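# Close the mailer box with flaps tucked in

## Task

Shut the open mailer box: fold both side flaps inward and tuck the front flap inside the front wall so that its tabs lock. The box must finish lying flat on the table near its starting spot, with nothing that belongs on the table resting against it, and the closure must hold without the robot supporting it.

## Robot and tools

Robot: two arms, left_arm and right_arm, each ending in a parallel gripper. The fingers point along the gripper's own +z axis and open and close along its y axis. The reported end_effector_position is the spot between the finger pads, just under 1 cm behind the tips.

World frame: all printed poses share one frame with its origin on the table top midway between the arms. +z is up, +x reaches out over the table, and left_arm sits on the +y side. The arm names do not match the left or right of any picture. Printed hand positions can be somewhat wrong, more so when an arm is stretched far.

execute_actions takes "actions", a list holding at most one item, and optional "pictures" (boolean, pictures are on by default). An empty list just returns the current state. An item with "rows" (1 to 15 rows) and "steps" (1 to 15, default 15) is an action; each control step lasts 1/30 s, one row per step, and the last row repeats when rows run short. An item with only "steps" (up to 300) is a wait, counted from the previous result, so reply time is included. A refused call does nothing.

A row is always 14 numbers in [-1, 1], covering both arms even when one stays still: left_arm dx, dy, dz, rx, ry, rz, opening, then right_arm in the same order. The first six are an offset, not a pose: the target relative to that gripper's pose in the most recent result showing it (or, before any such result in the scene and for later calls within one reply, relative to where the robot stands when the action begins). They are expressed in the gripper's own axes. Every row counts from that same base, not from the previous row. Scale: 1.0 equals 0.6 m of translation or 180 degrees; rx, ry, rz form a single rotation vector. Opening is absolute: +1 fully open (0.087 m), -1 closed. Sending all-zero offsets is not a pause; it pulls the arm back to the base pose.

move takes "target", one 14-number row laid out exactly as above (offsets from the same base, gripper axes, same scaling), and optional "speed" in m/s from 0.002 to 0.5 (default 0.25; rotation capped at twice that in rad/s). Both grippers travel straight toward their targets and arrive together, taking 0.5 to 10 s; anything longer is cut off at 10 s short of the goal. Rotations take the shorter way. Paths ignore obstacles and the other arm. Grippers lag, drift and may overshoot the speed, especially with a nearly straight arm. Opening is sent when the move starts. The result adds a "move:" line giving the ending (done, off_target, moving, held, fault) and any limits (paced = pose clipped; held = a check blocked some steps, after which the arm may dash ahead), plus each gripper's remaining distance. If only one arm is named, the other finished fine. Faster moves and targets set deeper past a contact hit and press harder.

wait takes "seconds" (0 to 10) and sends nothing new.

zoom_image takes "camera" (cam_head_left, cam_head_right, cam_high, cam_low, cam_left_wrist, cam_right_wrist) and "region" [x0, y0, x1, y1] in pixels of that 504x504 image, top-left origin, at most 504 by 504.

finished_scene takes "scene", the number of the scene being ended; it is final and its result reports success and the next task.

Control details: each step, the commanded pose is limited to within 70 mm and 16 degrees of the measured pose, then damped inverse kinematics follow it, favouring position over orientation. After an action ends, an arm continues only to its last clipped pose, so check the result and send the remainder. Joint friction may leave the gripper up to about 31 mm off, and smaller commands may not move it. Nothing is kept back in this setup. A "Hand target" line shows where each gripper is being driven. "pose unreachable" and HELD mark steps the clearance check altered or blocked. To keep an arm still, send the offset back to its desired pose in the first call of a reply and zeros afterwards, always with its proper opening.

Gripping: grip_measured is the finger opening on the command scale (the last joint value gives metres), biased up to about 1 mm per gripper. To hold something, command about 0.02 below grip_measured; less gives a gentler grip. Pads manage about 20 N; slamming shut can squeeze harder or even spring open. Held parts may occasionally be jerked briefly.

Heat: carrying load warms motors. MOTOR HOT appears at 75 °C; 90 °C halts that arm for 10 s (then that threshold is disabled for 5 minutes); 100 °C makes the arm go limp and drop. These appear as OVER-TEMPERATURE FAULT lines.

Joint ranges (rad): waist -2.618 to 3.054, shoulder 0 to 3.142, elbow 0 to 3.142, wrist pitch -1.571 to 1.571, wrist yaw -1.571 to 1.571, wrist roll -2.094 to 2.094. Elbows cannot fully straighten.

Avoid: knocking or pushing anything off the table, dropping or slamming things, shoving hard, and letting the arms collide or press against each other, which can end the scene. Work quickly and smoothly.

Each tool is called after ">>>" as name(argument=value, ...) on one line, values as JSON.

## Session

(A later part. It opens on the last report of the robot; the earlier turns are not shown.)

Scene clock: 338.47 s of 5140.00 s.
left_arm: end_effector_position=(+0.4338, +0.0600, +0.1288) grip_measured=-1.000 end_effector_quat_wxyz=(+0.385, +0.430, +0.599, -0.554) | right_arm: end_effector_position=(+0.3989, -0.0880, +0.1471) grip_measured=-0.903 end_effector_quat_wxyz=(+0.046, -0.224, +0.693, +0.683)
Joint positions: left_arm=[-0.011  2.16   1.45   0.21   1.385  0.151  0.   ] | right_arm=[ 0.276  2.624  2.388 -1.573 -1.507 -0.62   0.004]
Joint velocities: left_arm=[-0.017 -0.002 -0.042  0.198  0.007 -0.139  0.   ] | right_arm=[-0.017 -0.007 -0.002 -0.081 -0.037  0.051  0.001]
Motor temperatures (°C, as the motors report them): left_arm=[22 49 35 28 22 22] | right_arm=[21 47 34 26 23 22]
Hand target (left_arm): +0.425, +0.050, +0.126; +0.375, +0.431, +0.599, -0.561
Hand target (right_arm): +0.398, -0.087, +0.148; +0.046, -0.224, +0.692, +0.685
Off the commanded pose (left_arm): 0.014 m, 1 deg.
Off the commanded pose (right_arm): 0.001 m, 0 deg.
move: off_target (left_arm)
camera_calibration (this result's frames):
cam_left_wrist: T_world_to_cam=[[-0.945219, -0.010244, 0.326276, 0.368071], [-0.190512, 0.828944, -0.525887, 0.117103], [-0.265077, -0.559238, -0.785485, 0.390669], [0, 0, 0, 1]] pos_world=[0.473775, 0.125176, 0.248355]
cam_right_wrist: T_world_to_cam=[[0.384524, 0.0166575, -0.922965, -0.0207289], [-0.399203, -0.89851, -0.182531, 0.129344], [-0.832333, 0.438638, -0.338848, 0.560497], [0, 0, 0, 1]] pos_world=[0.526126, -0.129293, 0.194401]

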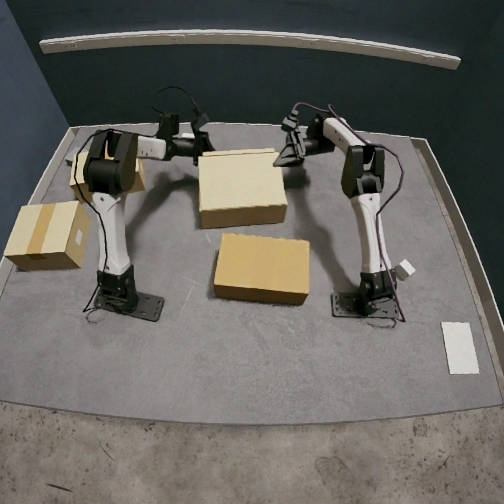

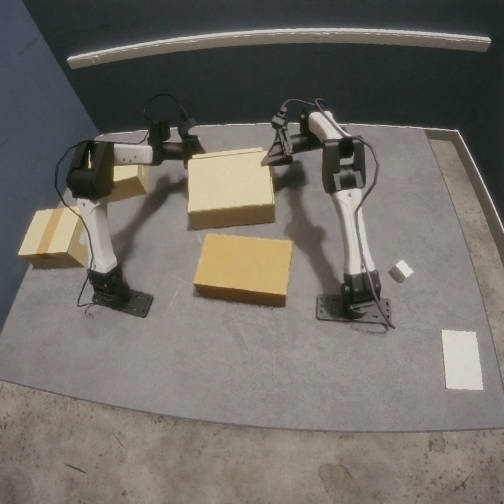

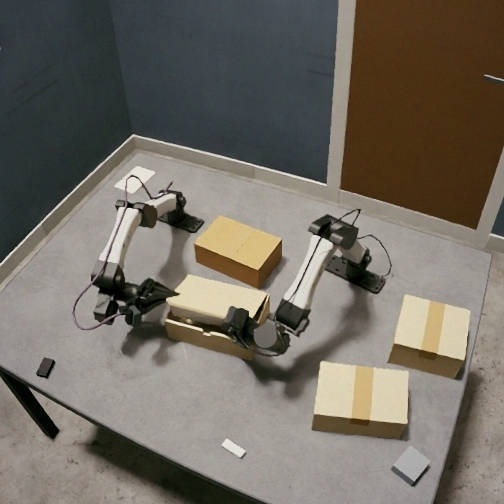

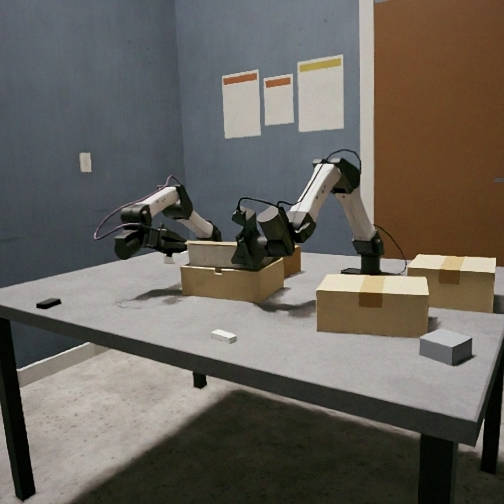

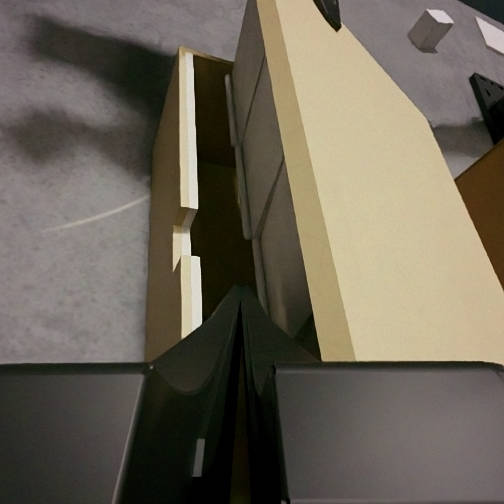

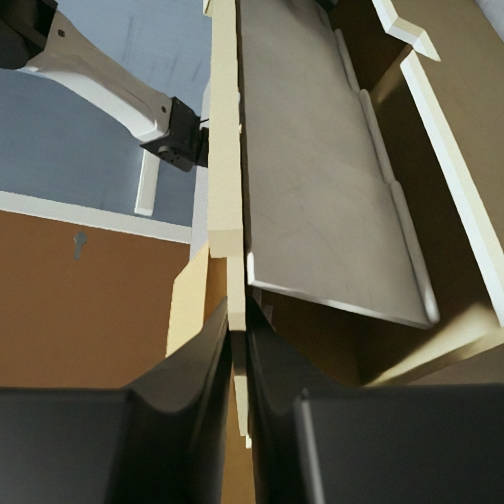

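>>> move(target=[0.035,0.0,0,0,0,0,-1,0,-0.075,0,0,0,0.03,-0.96], speed=0.04)

Scene clock: 341.50 s of 5140.00 s.
left_arm: end_effector_position=(+0.4338, +0.0643, +0.1190) grip_measured=-1.000 end_effector_quat_wxyz=(+0.398, +0.434, +0.598, -0.545) | right_arm: end_effector_position=(+0.4097, -0.0841, +0.1262) grip_measured=-0.902 end_effector_quat_wxyz=(+0.007, -0.173, +0.692, +0.701)
Joint positions: left_arm=[-0.003  2.16   1.404  0.272  1.375  0.164  0.   ] | right_arm=[ 0.275  2.737  2.473 -1.573 -1.552 -0.522  0.004]
Joint velocities: left_arm=[-0.032 -0.022  0.027 -0.007 -0.051 -0.154  0.   ] | right_arm=[-0.017 -0.007  0.017 -0.007  0.051 -0.037  0.   ]
Motor temperatures (°C, as the motors report them): left_arm=[22 50 35 29 22 22] | right_arm=[21 47 34 26 23 22]
Hand target (left_arm): +0.427, +0.062, +0.109; +0.385, +0.430, +0.599, -0.554
Hand target (right_arm): +0.415, -0.087, +0.106; +0.016, -0.189, +0.704, +0.685
Off the commanded pose (left_arm): 0.012 m, 2 deg.
Off the commanded pose (right_arm): 0.022 m, 3 deg.
move: off_target (left_arm, right_arm)
camera_calibration (this result's frames):
cam_left_wrist: T_world_to_cam=[[-0.953929, -0.0256459, 0.298936, 0.379413], [-0.188271, 0.826934, -0.529843, 0.107972], [-0.233612, -0.561714, -0.793664, 0.372818], [0, 0, 0, 1]] pos_world=[0.469356, 0.129861, 0.239681]
cam_right_wrist: T_world_to_cam=[[0.259469, 0.0235904, -0.965463, 0.0129381], [-0.434401, -0.890009, -0.138492, 0.142906], [-0.862538, 0.455332, -0.220682, 0.55958], [0, 0, 0, 1]] pos_world=[0.541381, -0.127913, 0.155772]

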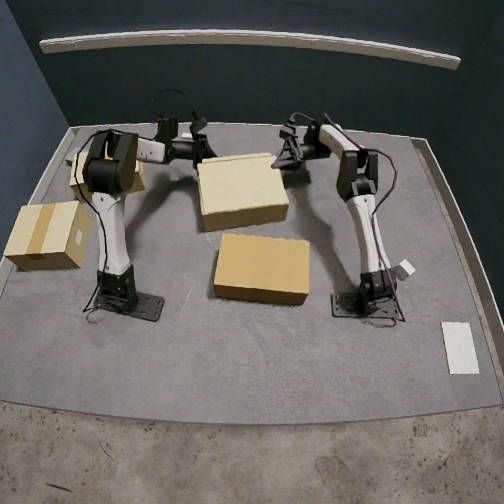

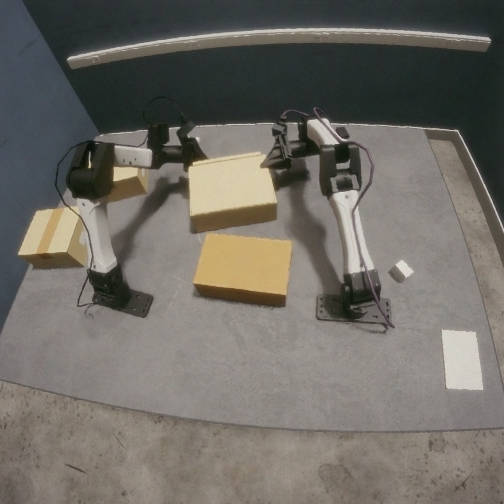

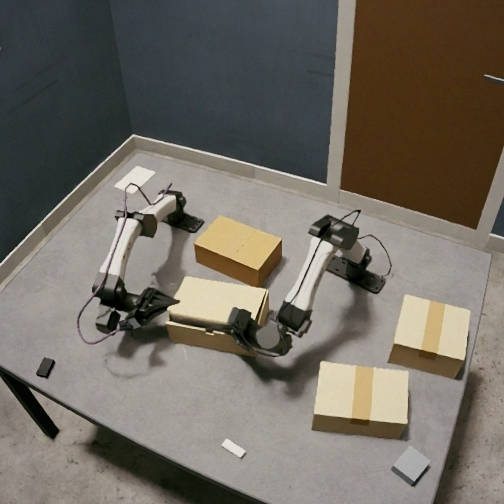

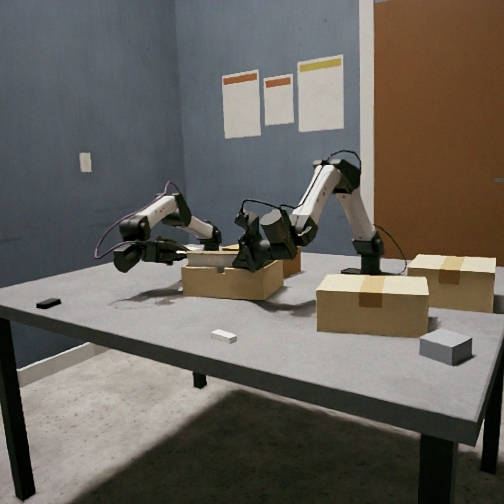

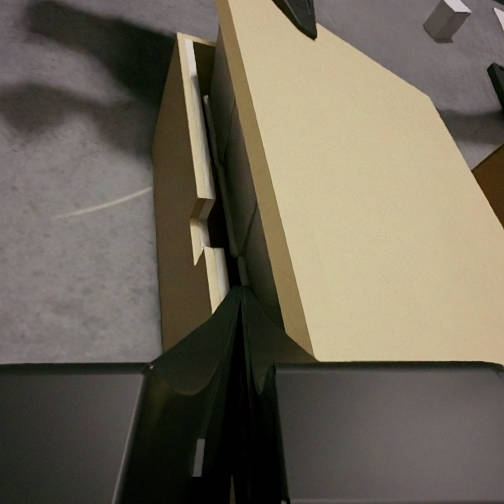

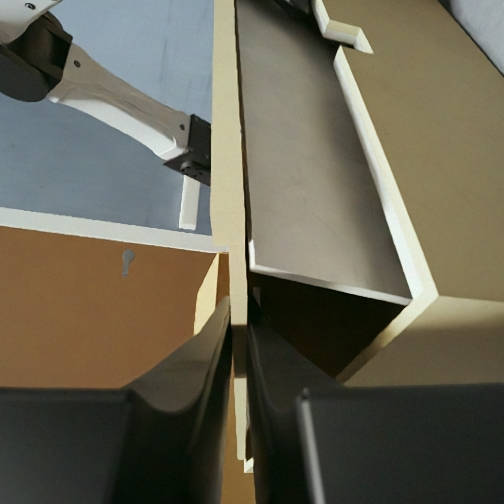

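>>> move(target=[-0.02,0.065,0,0,0,0,-1,0,0,0,0,0,0,-0.96], speed=0.1)

>>> move(target=[-0.1,-0.03,0,0,0,0,-1,0,0,0,0,0,0,-0.96], speed=0.15)

>>> move(target=[0.033,-0.11,0.05,-0.043,0.133,0,-1,0,0,0,0,0,0,-0.96], speed=0.15)

Scene clock: 348.10 s of 5140.00 s.
left_arm: end_effector_position=(+0.4724, +0.0607, +0.1265) grip_measured=-1.000 end_effector_quat_wxyz=(+0.409, +0.442, +0.588, -0.540) | right_arm: end_effector_position=(+0.4103, -0.0841, +0.1278) grip_measured=-0.904 end_effector_quat_wxyz=(+0.008, -0.171, +0.689, +0.704)
Joint positions: left_arm=[0.003 2.276 1.623 0.197 1.383 0.171 0.   ] | right_arm=[ 0.275  2.738  2.473 -1.573 -1.561 -0.521  0.004]
Joint velocities: left_arm=[ 0.012 -0.012  0.042 -0.168  0.037  0.066  0.   ] | right_arm=[ 0.002  0.007 -0.007 -0.037  0.037  0.037  0.   ]
Motor temperatures (°C, as the motors report them): left_arm=[22 49 35 29 22 22] | right_arm=[21 48 34 26 23 22]
Hand target (left_arm): +0.474, +0.065, +0.118; +0.399, +0.433, +0.597, -0.545
Hand target (right_arm): +0.410, -0.084, +0.126; +0.007, -0.173, +0.692, +0.701
Off the commanded pose (left_arm): 0.009 m, 2 deg.
Off the commanded pose (right_arm): 0.002 m, 1 deg.
After step 90, 2.73 s passed at rest.
move: done
camera_calibration (this result's frames):
cam_left_wrist: T_world_to_cam=[[-0.963694, -0.0213139, 0.266159, 0.422323], [-0.168172, 0.822703, -0.543027, 0.114657], [-0.207396, -0.568072, -0.796418, 0.374114], [0, 0, 0, 1]] pos_world=[0.503862, 0.127196, 0.247808]
cam_right_wrist: T_world_to_cam=[[0.256896, 0.0309011, -0.965945, 0.0160397], [-0.437624, -0.887426, -0.144777, 0.145734], [-0.861678, 0.459913, -0.214454, 0.559686], [0, 0, 0, 1]] pos_world=[0.541926, -0.128574, 0.156619]

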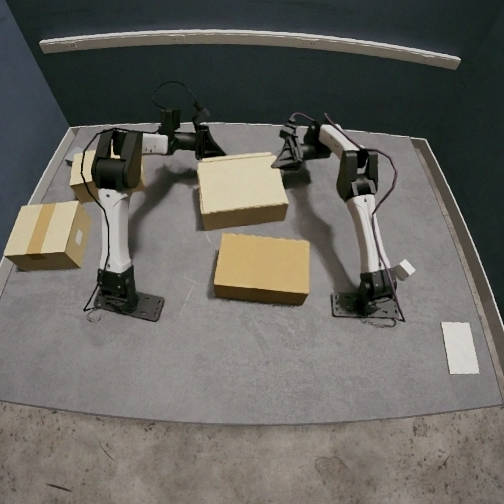

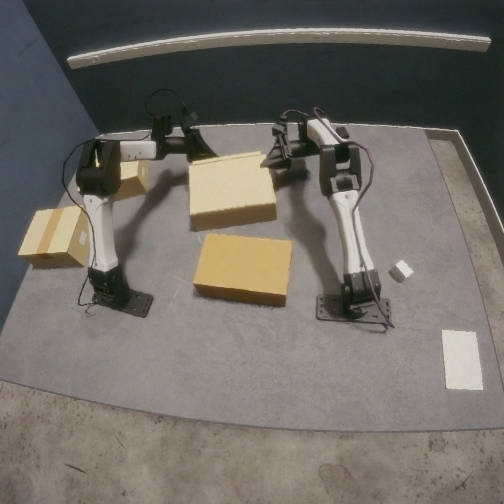

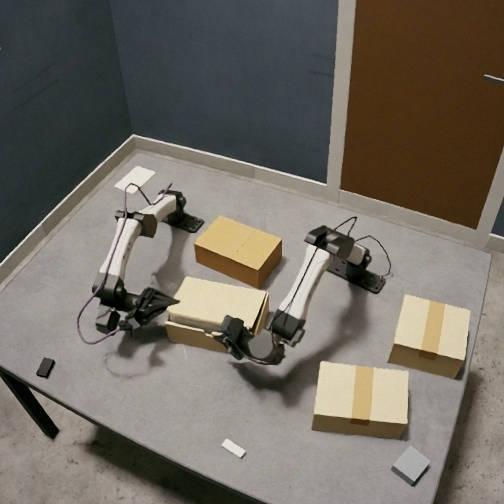

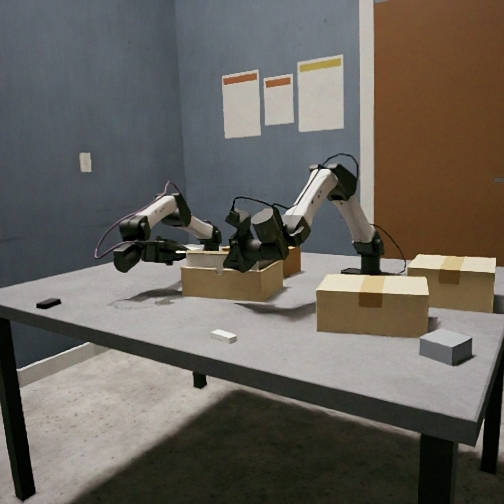

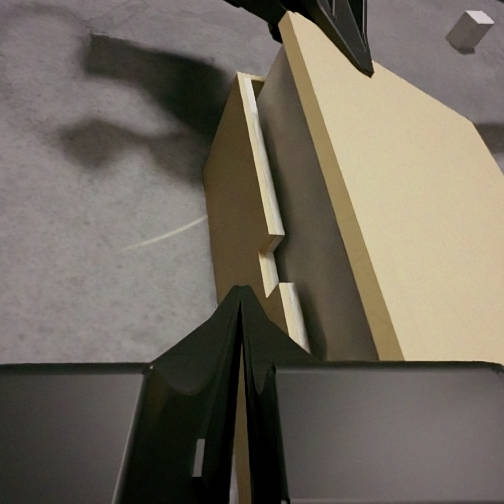

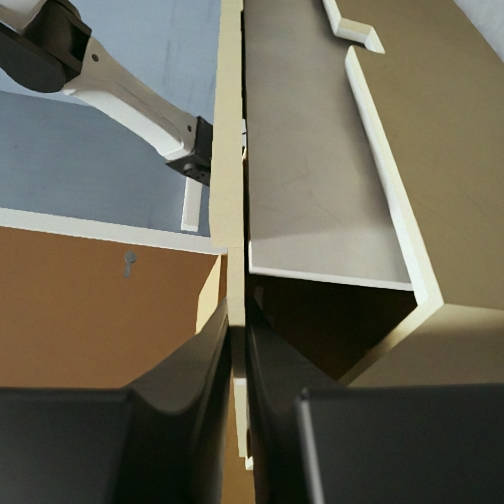

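Scene clock: 349.27 s of 5140.00 s.
left_arm: end_effector_position=(+0.4722, +0.0605, +0.1906) grip_measured=-1.000 end_effector_quat_wxyz=(+0.416, +0.442, +0.584, -0.539) | right_arm: end_effector_position=(+0.4103, -0.0841, +0.1278) grip_measured=-0.904 end_effector_quat_wxyz=(+0.008, -0.171, +0.689, +0.704)
Joint positions: left_arm=[0.003 2.188 1.721 0.07  1.382 0.125 0.   ] | right_arm=[ 0.275  2.738  2.473 -1.573 -1.561 -0.521  0.004]
Joint velocities: left_arm=[-0.007 -0.017 -0.007  0.066  0.022  0.007  0.   ] | right_arm=[-0.007 -0.002  0.012 -0.007 -0.051 -0.051 -0.001]
Motor temperatures (°C, as the motors report them): left_arm=[22 50 35 29 22 22] | right_arm=[21 48 34 26 23 22]
Hand target (left_arm): +0.472, +0.055, +0.189; +0.410, +0.441, +0.588, -0.540
Hand target (right_arm): +0.410, -0.084, +0.128; +0.008, -0.171, +0.689, +0.704
Off the commanded pose (left_arm): 0.005 m, 1 deg.
Off the commanded pose (right_arm): 0.000 m, 0 deg.
move: done
camera_calibration (this result's frames):
cam_left_wrist: T_world_to_cam=[[-0.966714, -0.024048, 0.254726, 0.408859], [-0.165919, 0.816785, -0.55257, 0.150733], [-0.194768, -0.576441, -0.793588, 0.418952], [0, 0, 0, 1]] pos_world=[0.501858, 0.128217, 0.311619]
cam_right_wrist: T_world_to_cam=[[0.256896, 0.0309011, -0.965945, 0.0160397], [-0.437624, -0.887426, -0.144777, 0.145734], [-0.861678, 0.459913, -0.214454, 0.559686], [0, 0, 0, 1]] pos_world=[0.541926, -0.128574, 0.156619]

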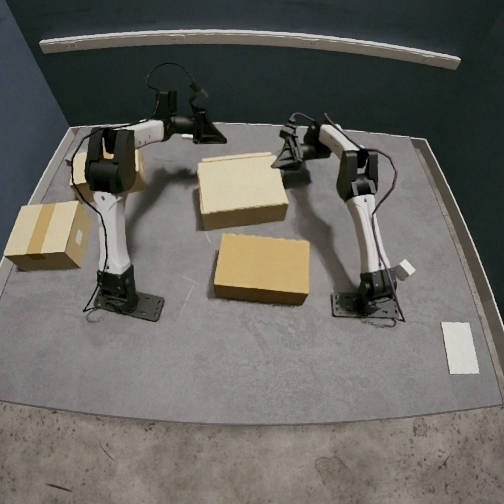

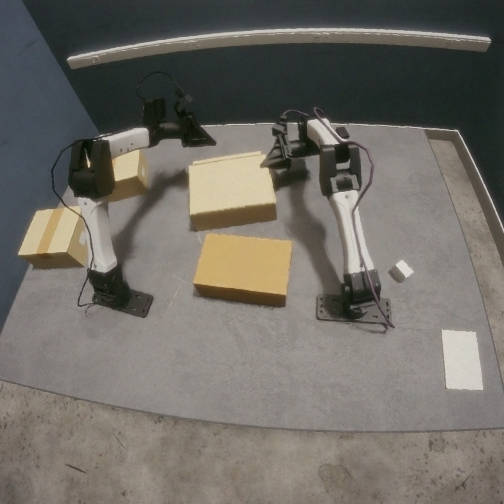

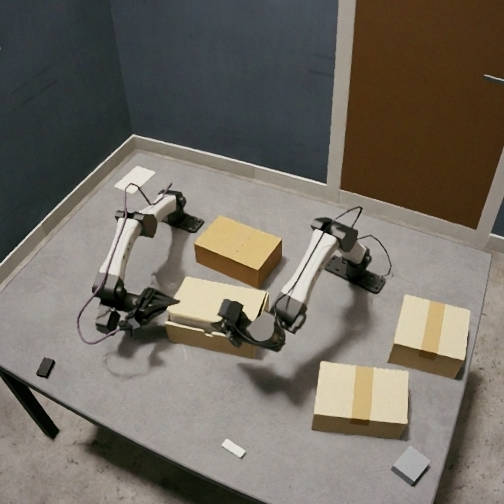

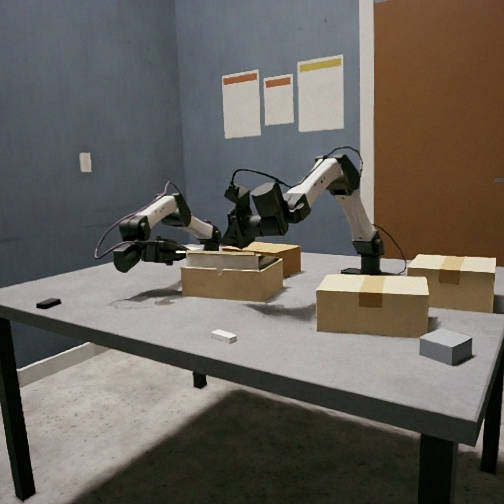

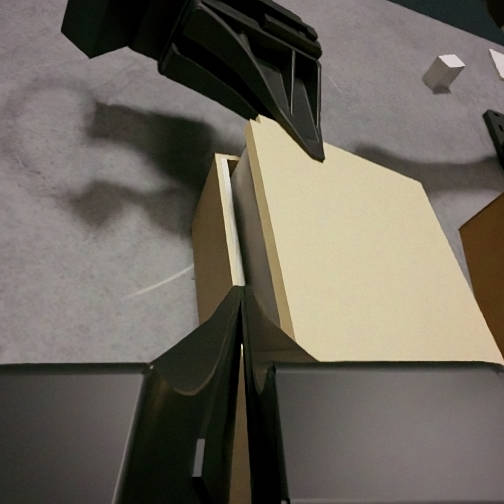

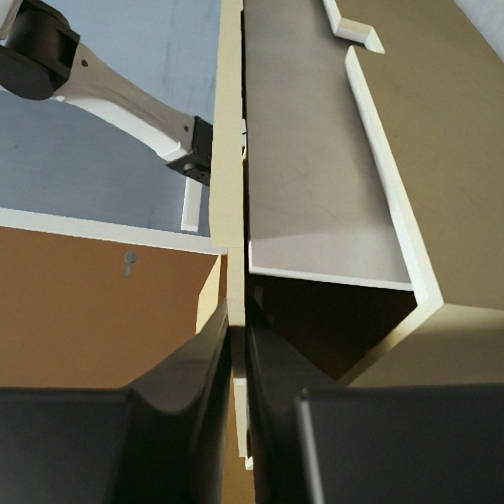

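Scene clock: 351.27 s of 5140.00 s.
left_arm: end_effector_position=(+0.4066, +0.0284, +0.1902) grip_measured=-1.000 end_effector_quat_wxyz=(+0.322, +0.512, +0.687, -0.403) | right_arm: end_effector_position=(+0.4103, -0.0841, +0.1278) grip_measured=-0.904 end_effector_quat_wxyz=(+0.008, -0.171, +0.689, +0.704)
Joint positions: left_arm=[-0.177  2.057  1.903 -0.807  0.964  0.611  0.   ] | right_arm=[ 0.275  2.738  2.473 -1.573 -1.561 -0.521  0.004]
Joint velocities: left_arm=[-0.012 -0.007 -0.007 -0.007  0.007 -0.081  0.   ] | right_arm=[-0.002 -0.002  0.002  0.037  0.037  0.007 -0.   ]
Motor temperatures (°C, as the motors report them): left_arm=[22 50 35 29 22 22] | right_arm=[21 48 34 26 23 22]
Hand target (left_arm): +0.404, +0.028, +0.189; +0.315, +0.513, +0.691, -0.400
Hand target (right_arm): +0.410, -0.084, +0.128; +0.008, -0.171, +0.689, +0.704
Off the commanded pose (left_arm): 0.005 m, 1 deg.
Off the commanded pose (right_arm): 0.000 m, 0 deg.
move: done
camera_calibration (this result's frames):
cam_left_wrist: T_world_to_cam=[[-0.965206, -0.143636, 0.218511, 0.354442], [-0.184194, 0.966594, -0.178238, 0.0977995], [-0.18561, -0.212285, -0.959419, 0.404875], [0, 0, 0, 1]] pos_world=[0.435273, 0.042327, 0.328426]
cam_right_wrist: T_world_to_cam=[[0.256896, 0.0309011, -0.965945, 0.0160397], [-0.437624, -0.887426, -0.144777, 0.145734], [-0.861678, 0.459913, -0.214454, 0.559686], [0, 0, 0, 1]] pos_world=[0.541926, -0.128574, 0.156619]

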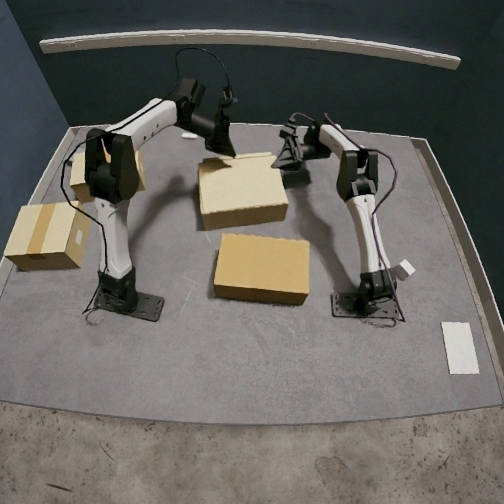

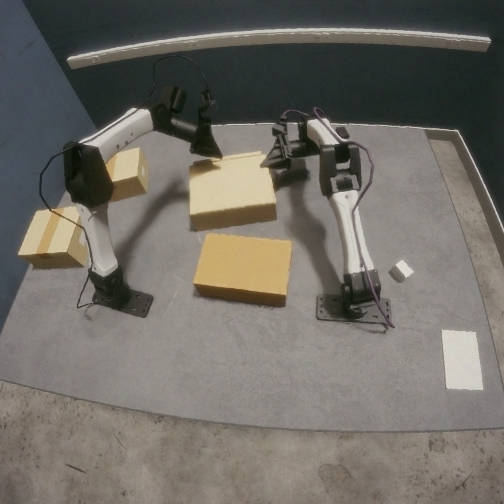

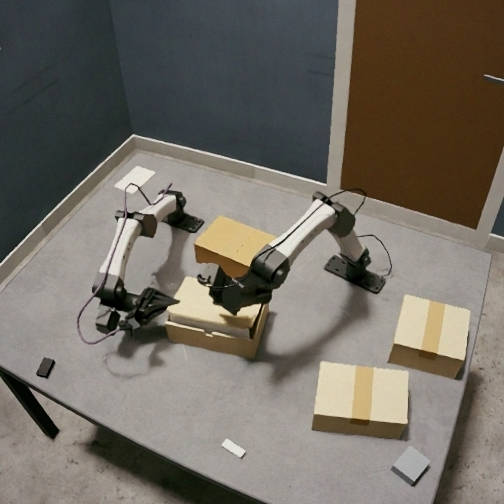

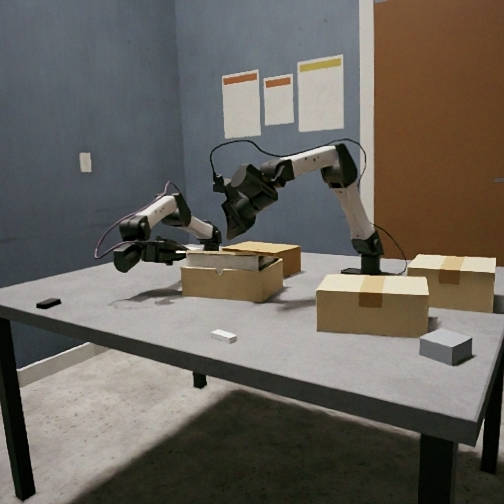

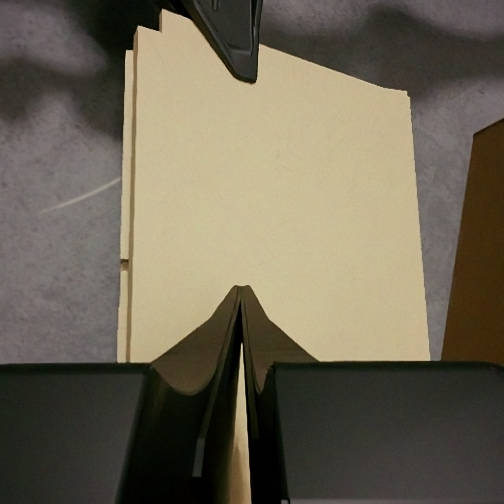

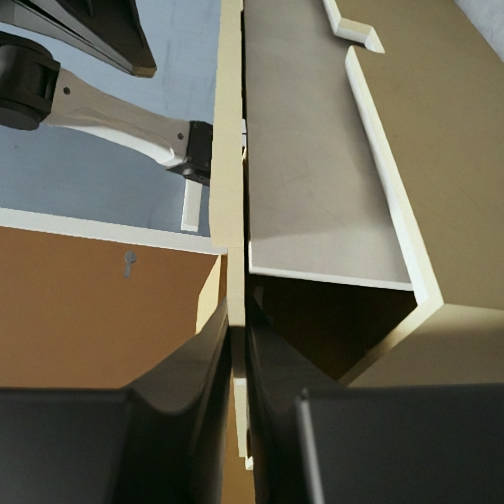

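>>> move(target=[0.06,0.015,0.033,0,0,0,-1,0,0,0,0.01,-0.04,0,-0.96], speed=0.05)

>>> move(target=[0.04,0.01,0.022,0,0,0,-1,0,0,0,0,0,0,-0.96], speed=0.05)

Scene clock: 355.50 s of 5140.00 s.
left_arm: end_effector_position=(+0.4079, +0.0279, +0.1541) grip_measured=-1.000 end_effector_quat_wxyz=(+0.325, +0.513, +0.685, -0.402) | right_arm: end_effector_position=(+0.4106, -0.0839, +0.1282) grip_measured=-0.904 end_effector_quat_wxyz=(+0.010, -0.172, +0.688, +0.705)
Joint positions: left_arm=[-0.177  2.057  1.757 -0.656  0.965  0.612  0.   ] | right_arm=[ 0.275  2.738  2.473 -1.573 -1.565 -0.525  0.004]
Joint velocities: left_arm=[ 0.017 -0.027  0.002  0.066 -0.037  0.007  0.   ] | right_arm=[-0.017  0.007 -0.002  0.066 -0.066 -0.037 -0.001]
Motor temperatures (°C, as the motors report them): left_arm=[22 50 35 29 22 22] | right_arm=[21 49 34 26 23 22]
Hand target (left_arm): +0.406, +0.029, +0.148; +0.322, +0.512, +0.687, -0.403
Hand target (right_arm): +0.410, -0.084, +0.128; +0.010, -0.167, +0.684, +0.710
Off the commanded pose (left_arm): 0.006 m, 0 deg.
Off the commanded pose (right_arm): 0.001 m, 7 deg.
joint sent to its limit (right arm) — the command would take joint 5 (wrist yaw) past its lower limit, so that joint was sent only as far as its limit.
move: off_target (right_arm)
camera_calibration (this result's frames):
cam_left_wrist: T_world_to_cam=[[-0.966602, -0.142188, 0.213219, 0.364869], [-0.182205, 0.966348, -0.181583, 0.0918443], [-0.180225, -0.214368, -0.959982, 0.368308], [0, 0, 0, 1]] pos_world=[0.435796, 0.0420799, 0.292449]
cam_right_wrist: T_world_to_cam=[[0.260064, 0.0350364, -0.964956, 0.0153506], [-0.438012, -0.886328, -0.15023, 0.146973], [-0.86053, 0.461731, -0.215156, 0.559687], [0, 0, 0, 1]] pos_world=[0.542011, -0.128697, 0.157312]

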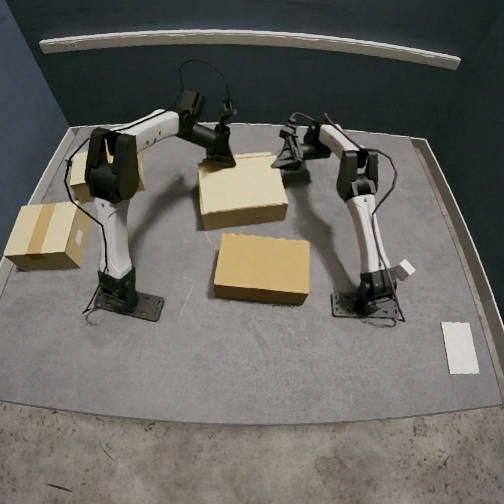

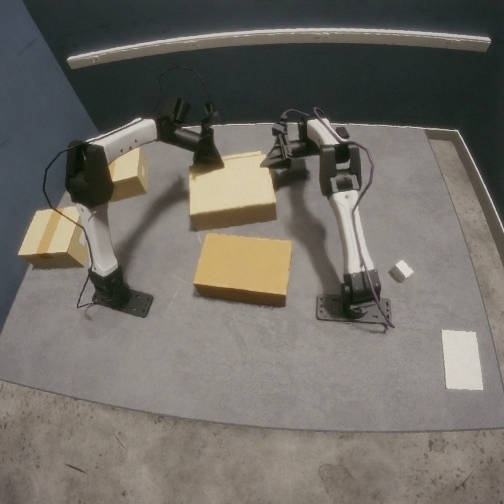

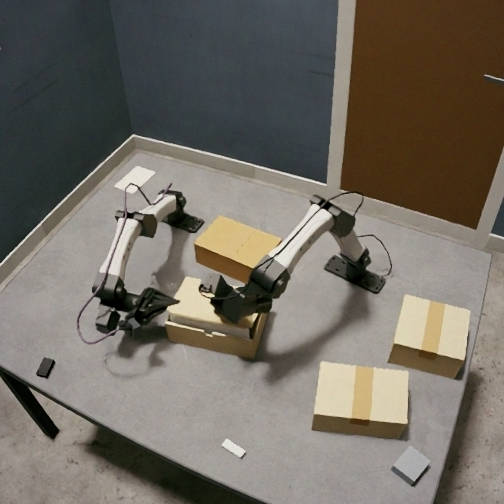

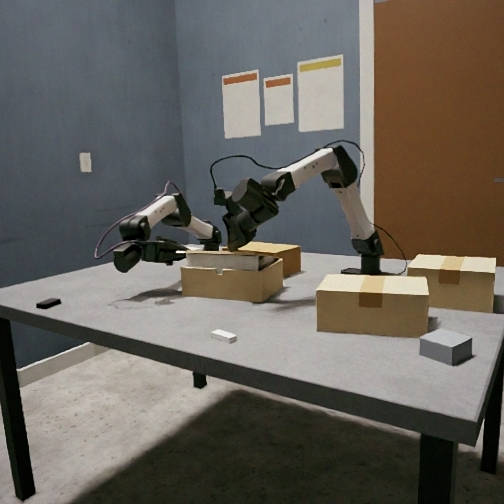

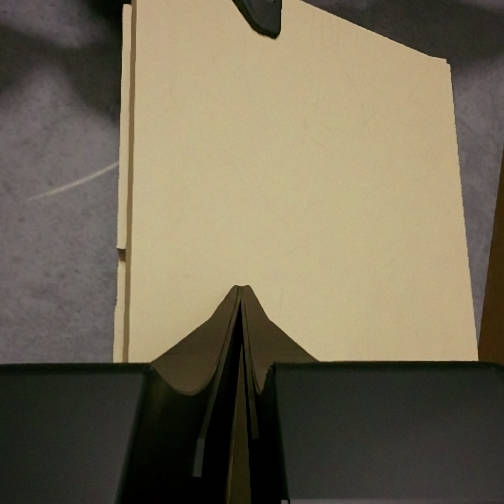

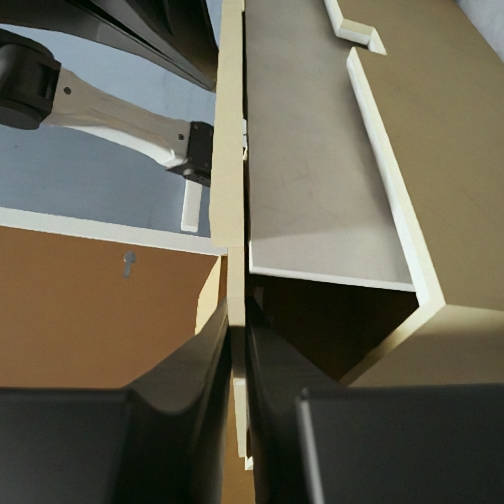

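Scene clock: 356.37 s of 5140.00 s.
left_arm: end_effector_position=(+0.4104, +0.0241, +0.1498) grip_measured=-1.000 end_effector_quat_wxyz=(+0.344, +0.520, +0.668, -0.406) | right_arm: end_effector_position=(+0.4112, -0.0865, +0.1256) grip_measured=-0.903 end_effector_quat_wxyz=(+0.008, -0.171, +0.694, +0.699)
Joint positions: left_arm=[-0.177  2.047  1.699 -0.558  0.987  0.612  0.   ] | right_arm=[ 0.27   2.738  2.473 -1.573 -1.548 -0.52   0.004]
Joint velocities: left_arm=[-0.012  0.017  0.012 -0.051 -0.037 -0.022  0.   ] | right_arm=[-0.007 -0.012  0.002 -0.095  0.066 -0.066 -0.   ]
Motor temperatures (°C, as the motors report them): left_arm=[22 50 35 29 22 22] | right_arm=[21 49 34 26 23 22]
Hand target (left_arm): +0.407, +0.028, +0.127; +0.324, +0.514, +0.685, -0.402
Hand target (right_arm): +0.411, -0.084, +0.128; +0.010, -0.172, +0.688, +0.705
Off the commanded pose (left_arm): 0.024 m, 3 deg.
Off the commanded pose (right_arm): 0.004 m, 1 deg.
move: off_target (left_arm)
camera_calibration (this result's frames):
cam_left_wrist: T_world_to_cam=[[-0.976336, -0.122244, 0.178394, 0.376364], [-0.160873, 0.961834, -0.22135, 0.0924698], [-0.144527, -0.244811, -0.958738, 0.349759], [0, 0, 0, 1]] pos_world=[0.432884, 0.0426927, 0.288654]
cam_right_wrist: T_world_to_cam=[[0.258937, 0.0185546, -0.965716, 0.0118636], [-0.438718, -0.888472, -0.134704, 0.142737], [-0.86051, 0.458557, -0.221918, 0.561417], [0, 0, 0, 1]] pos_world=[0.542654, -0.130844, 0.155273]

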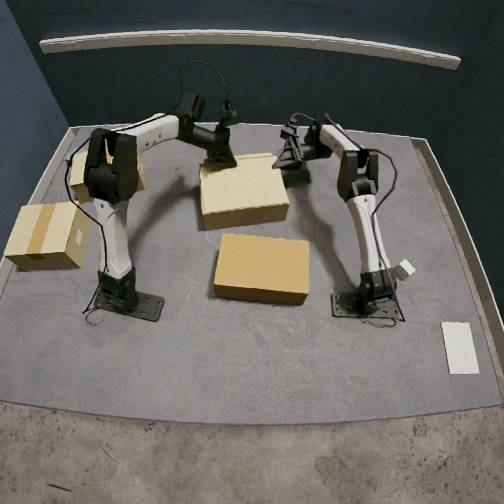

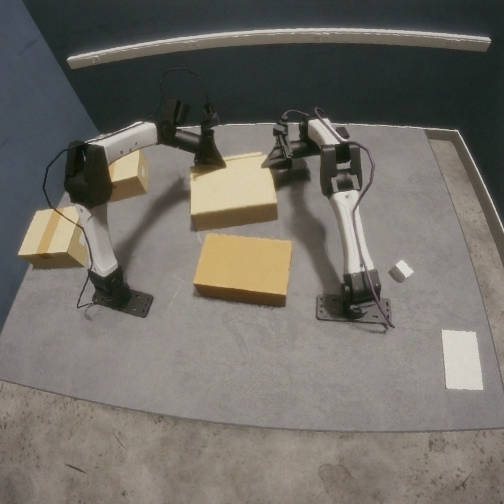

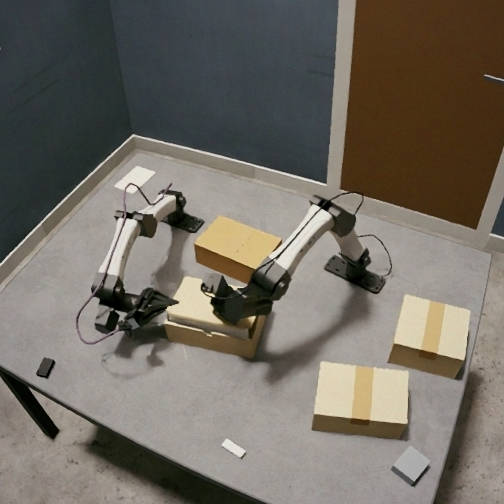

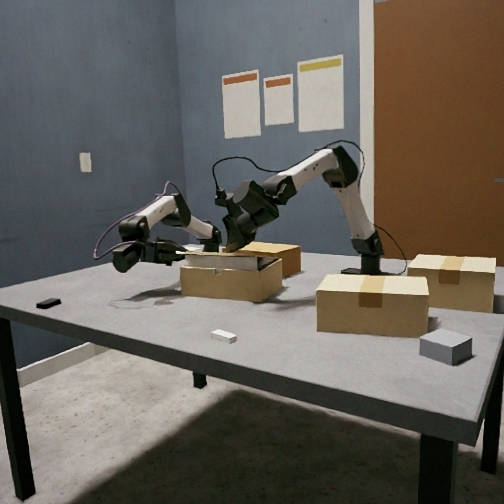

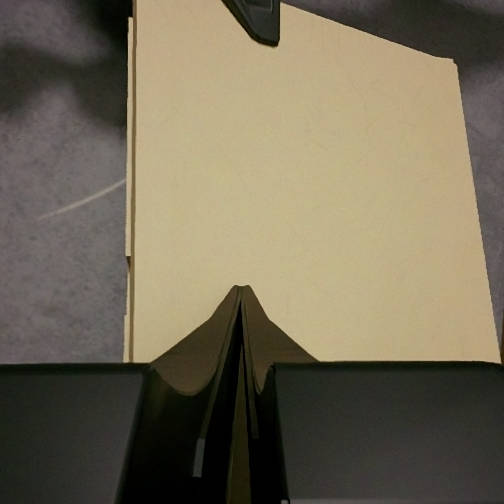

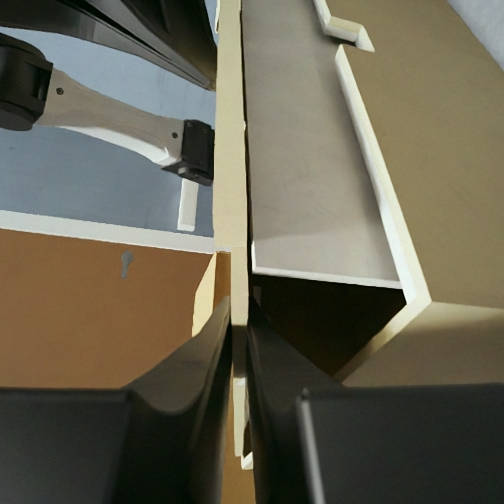

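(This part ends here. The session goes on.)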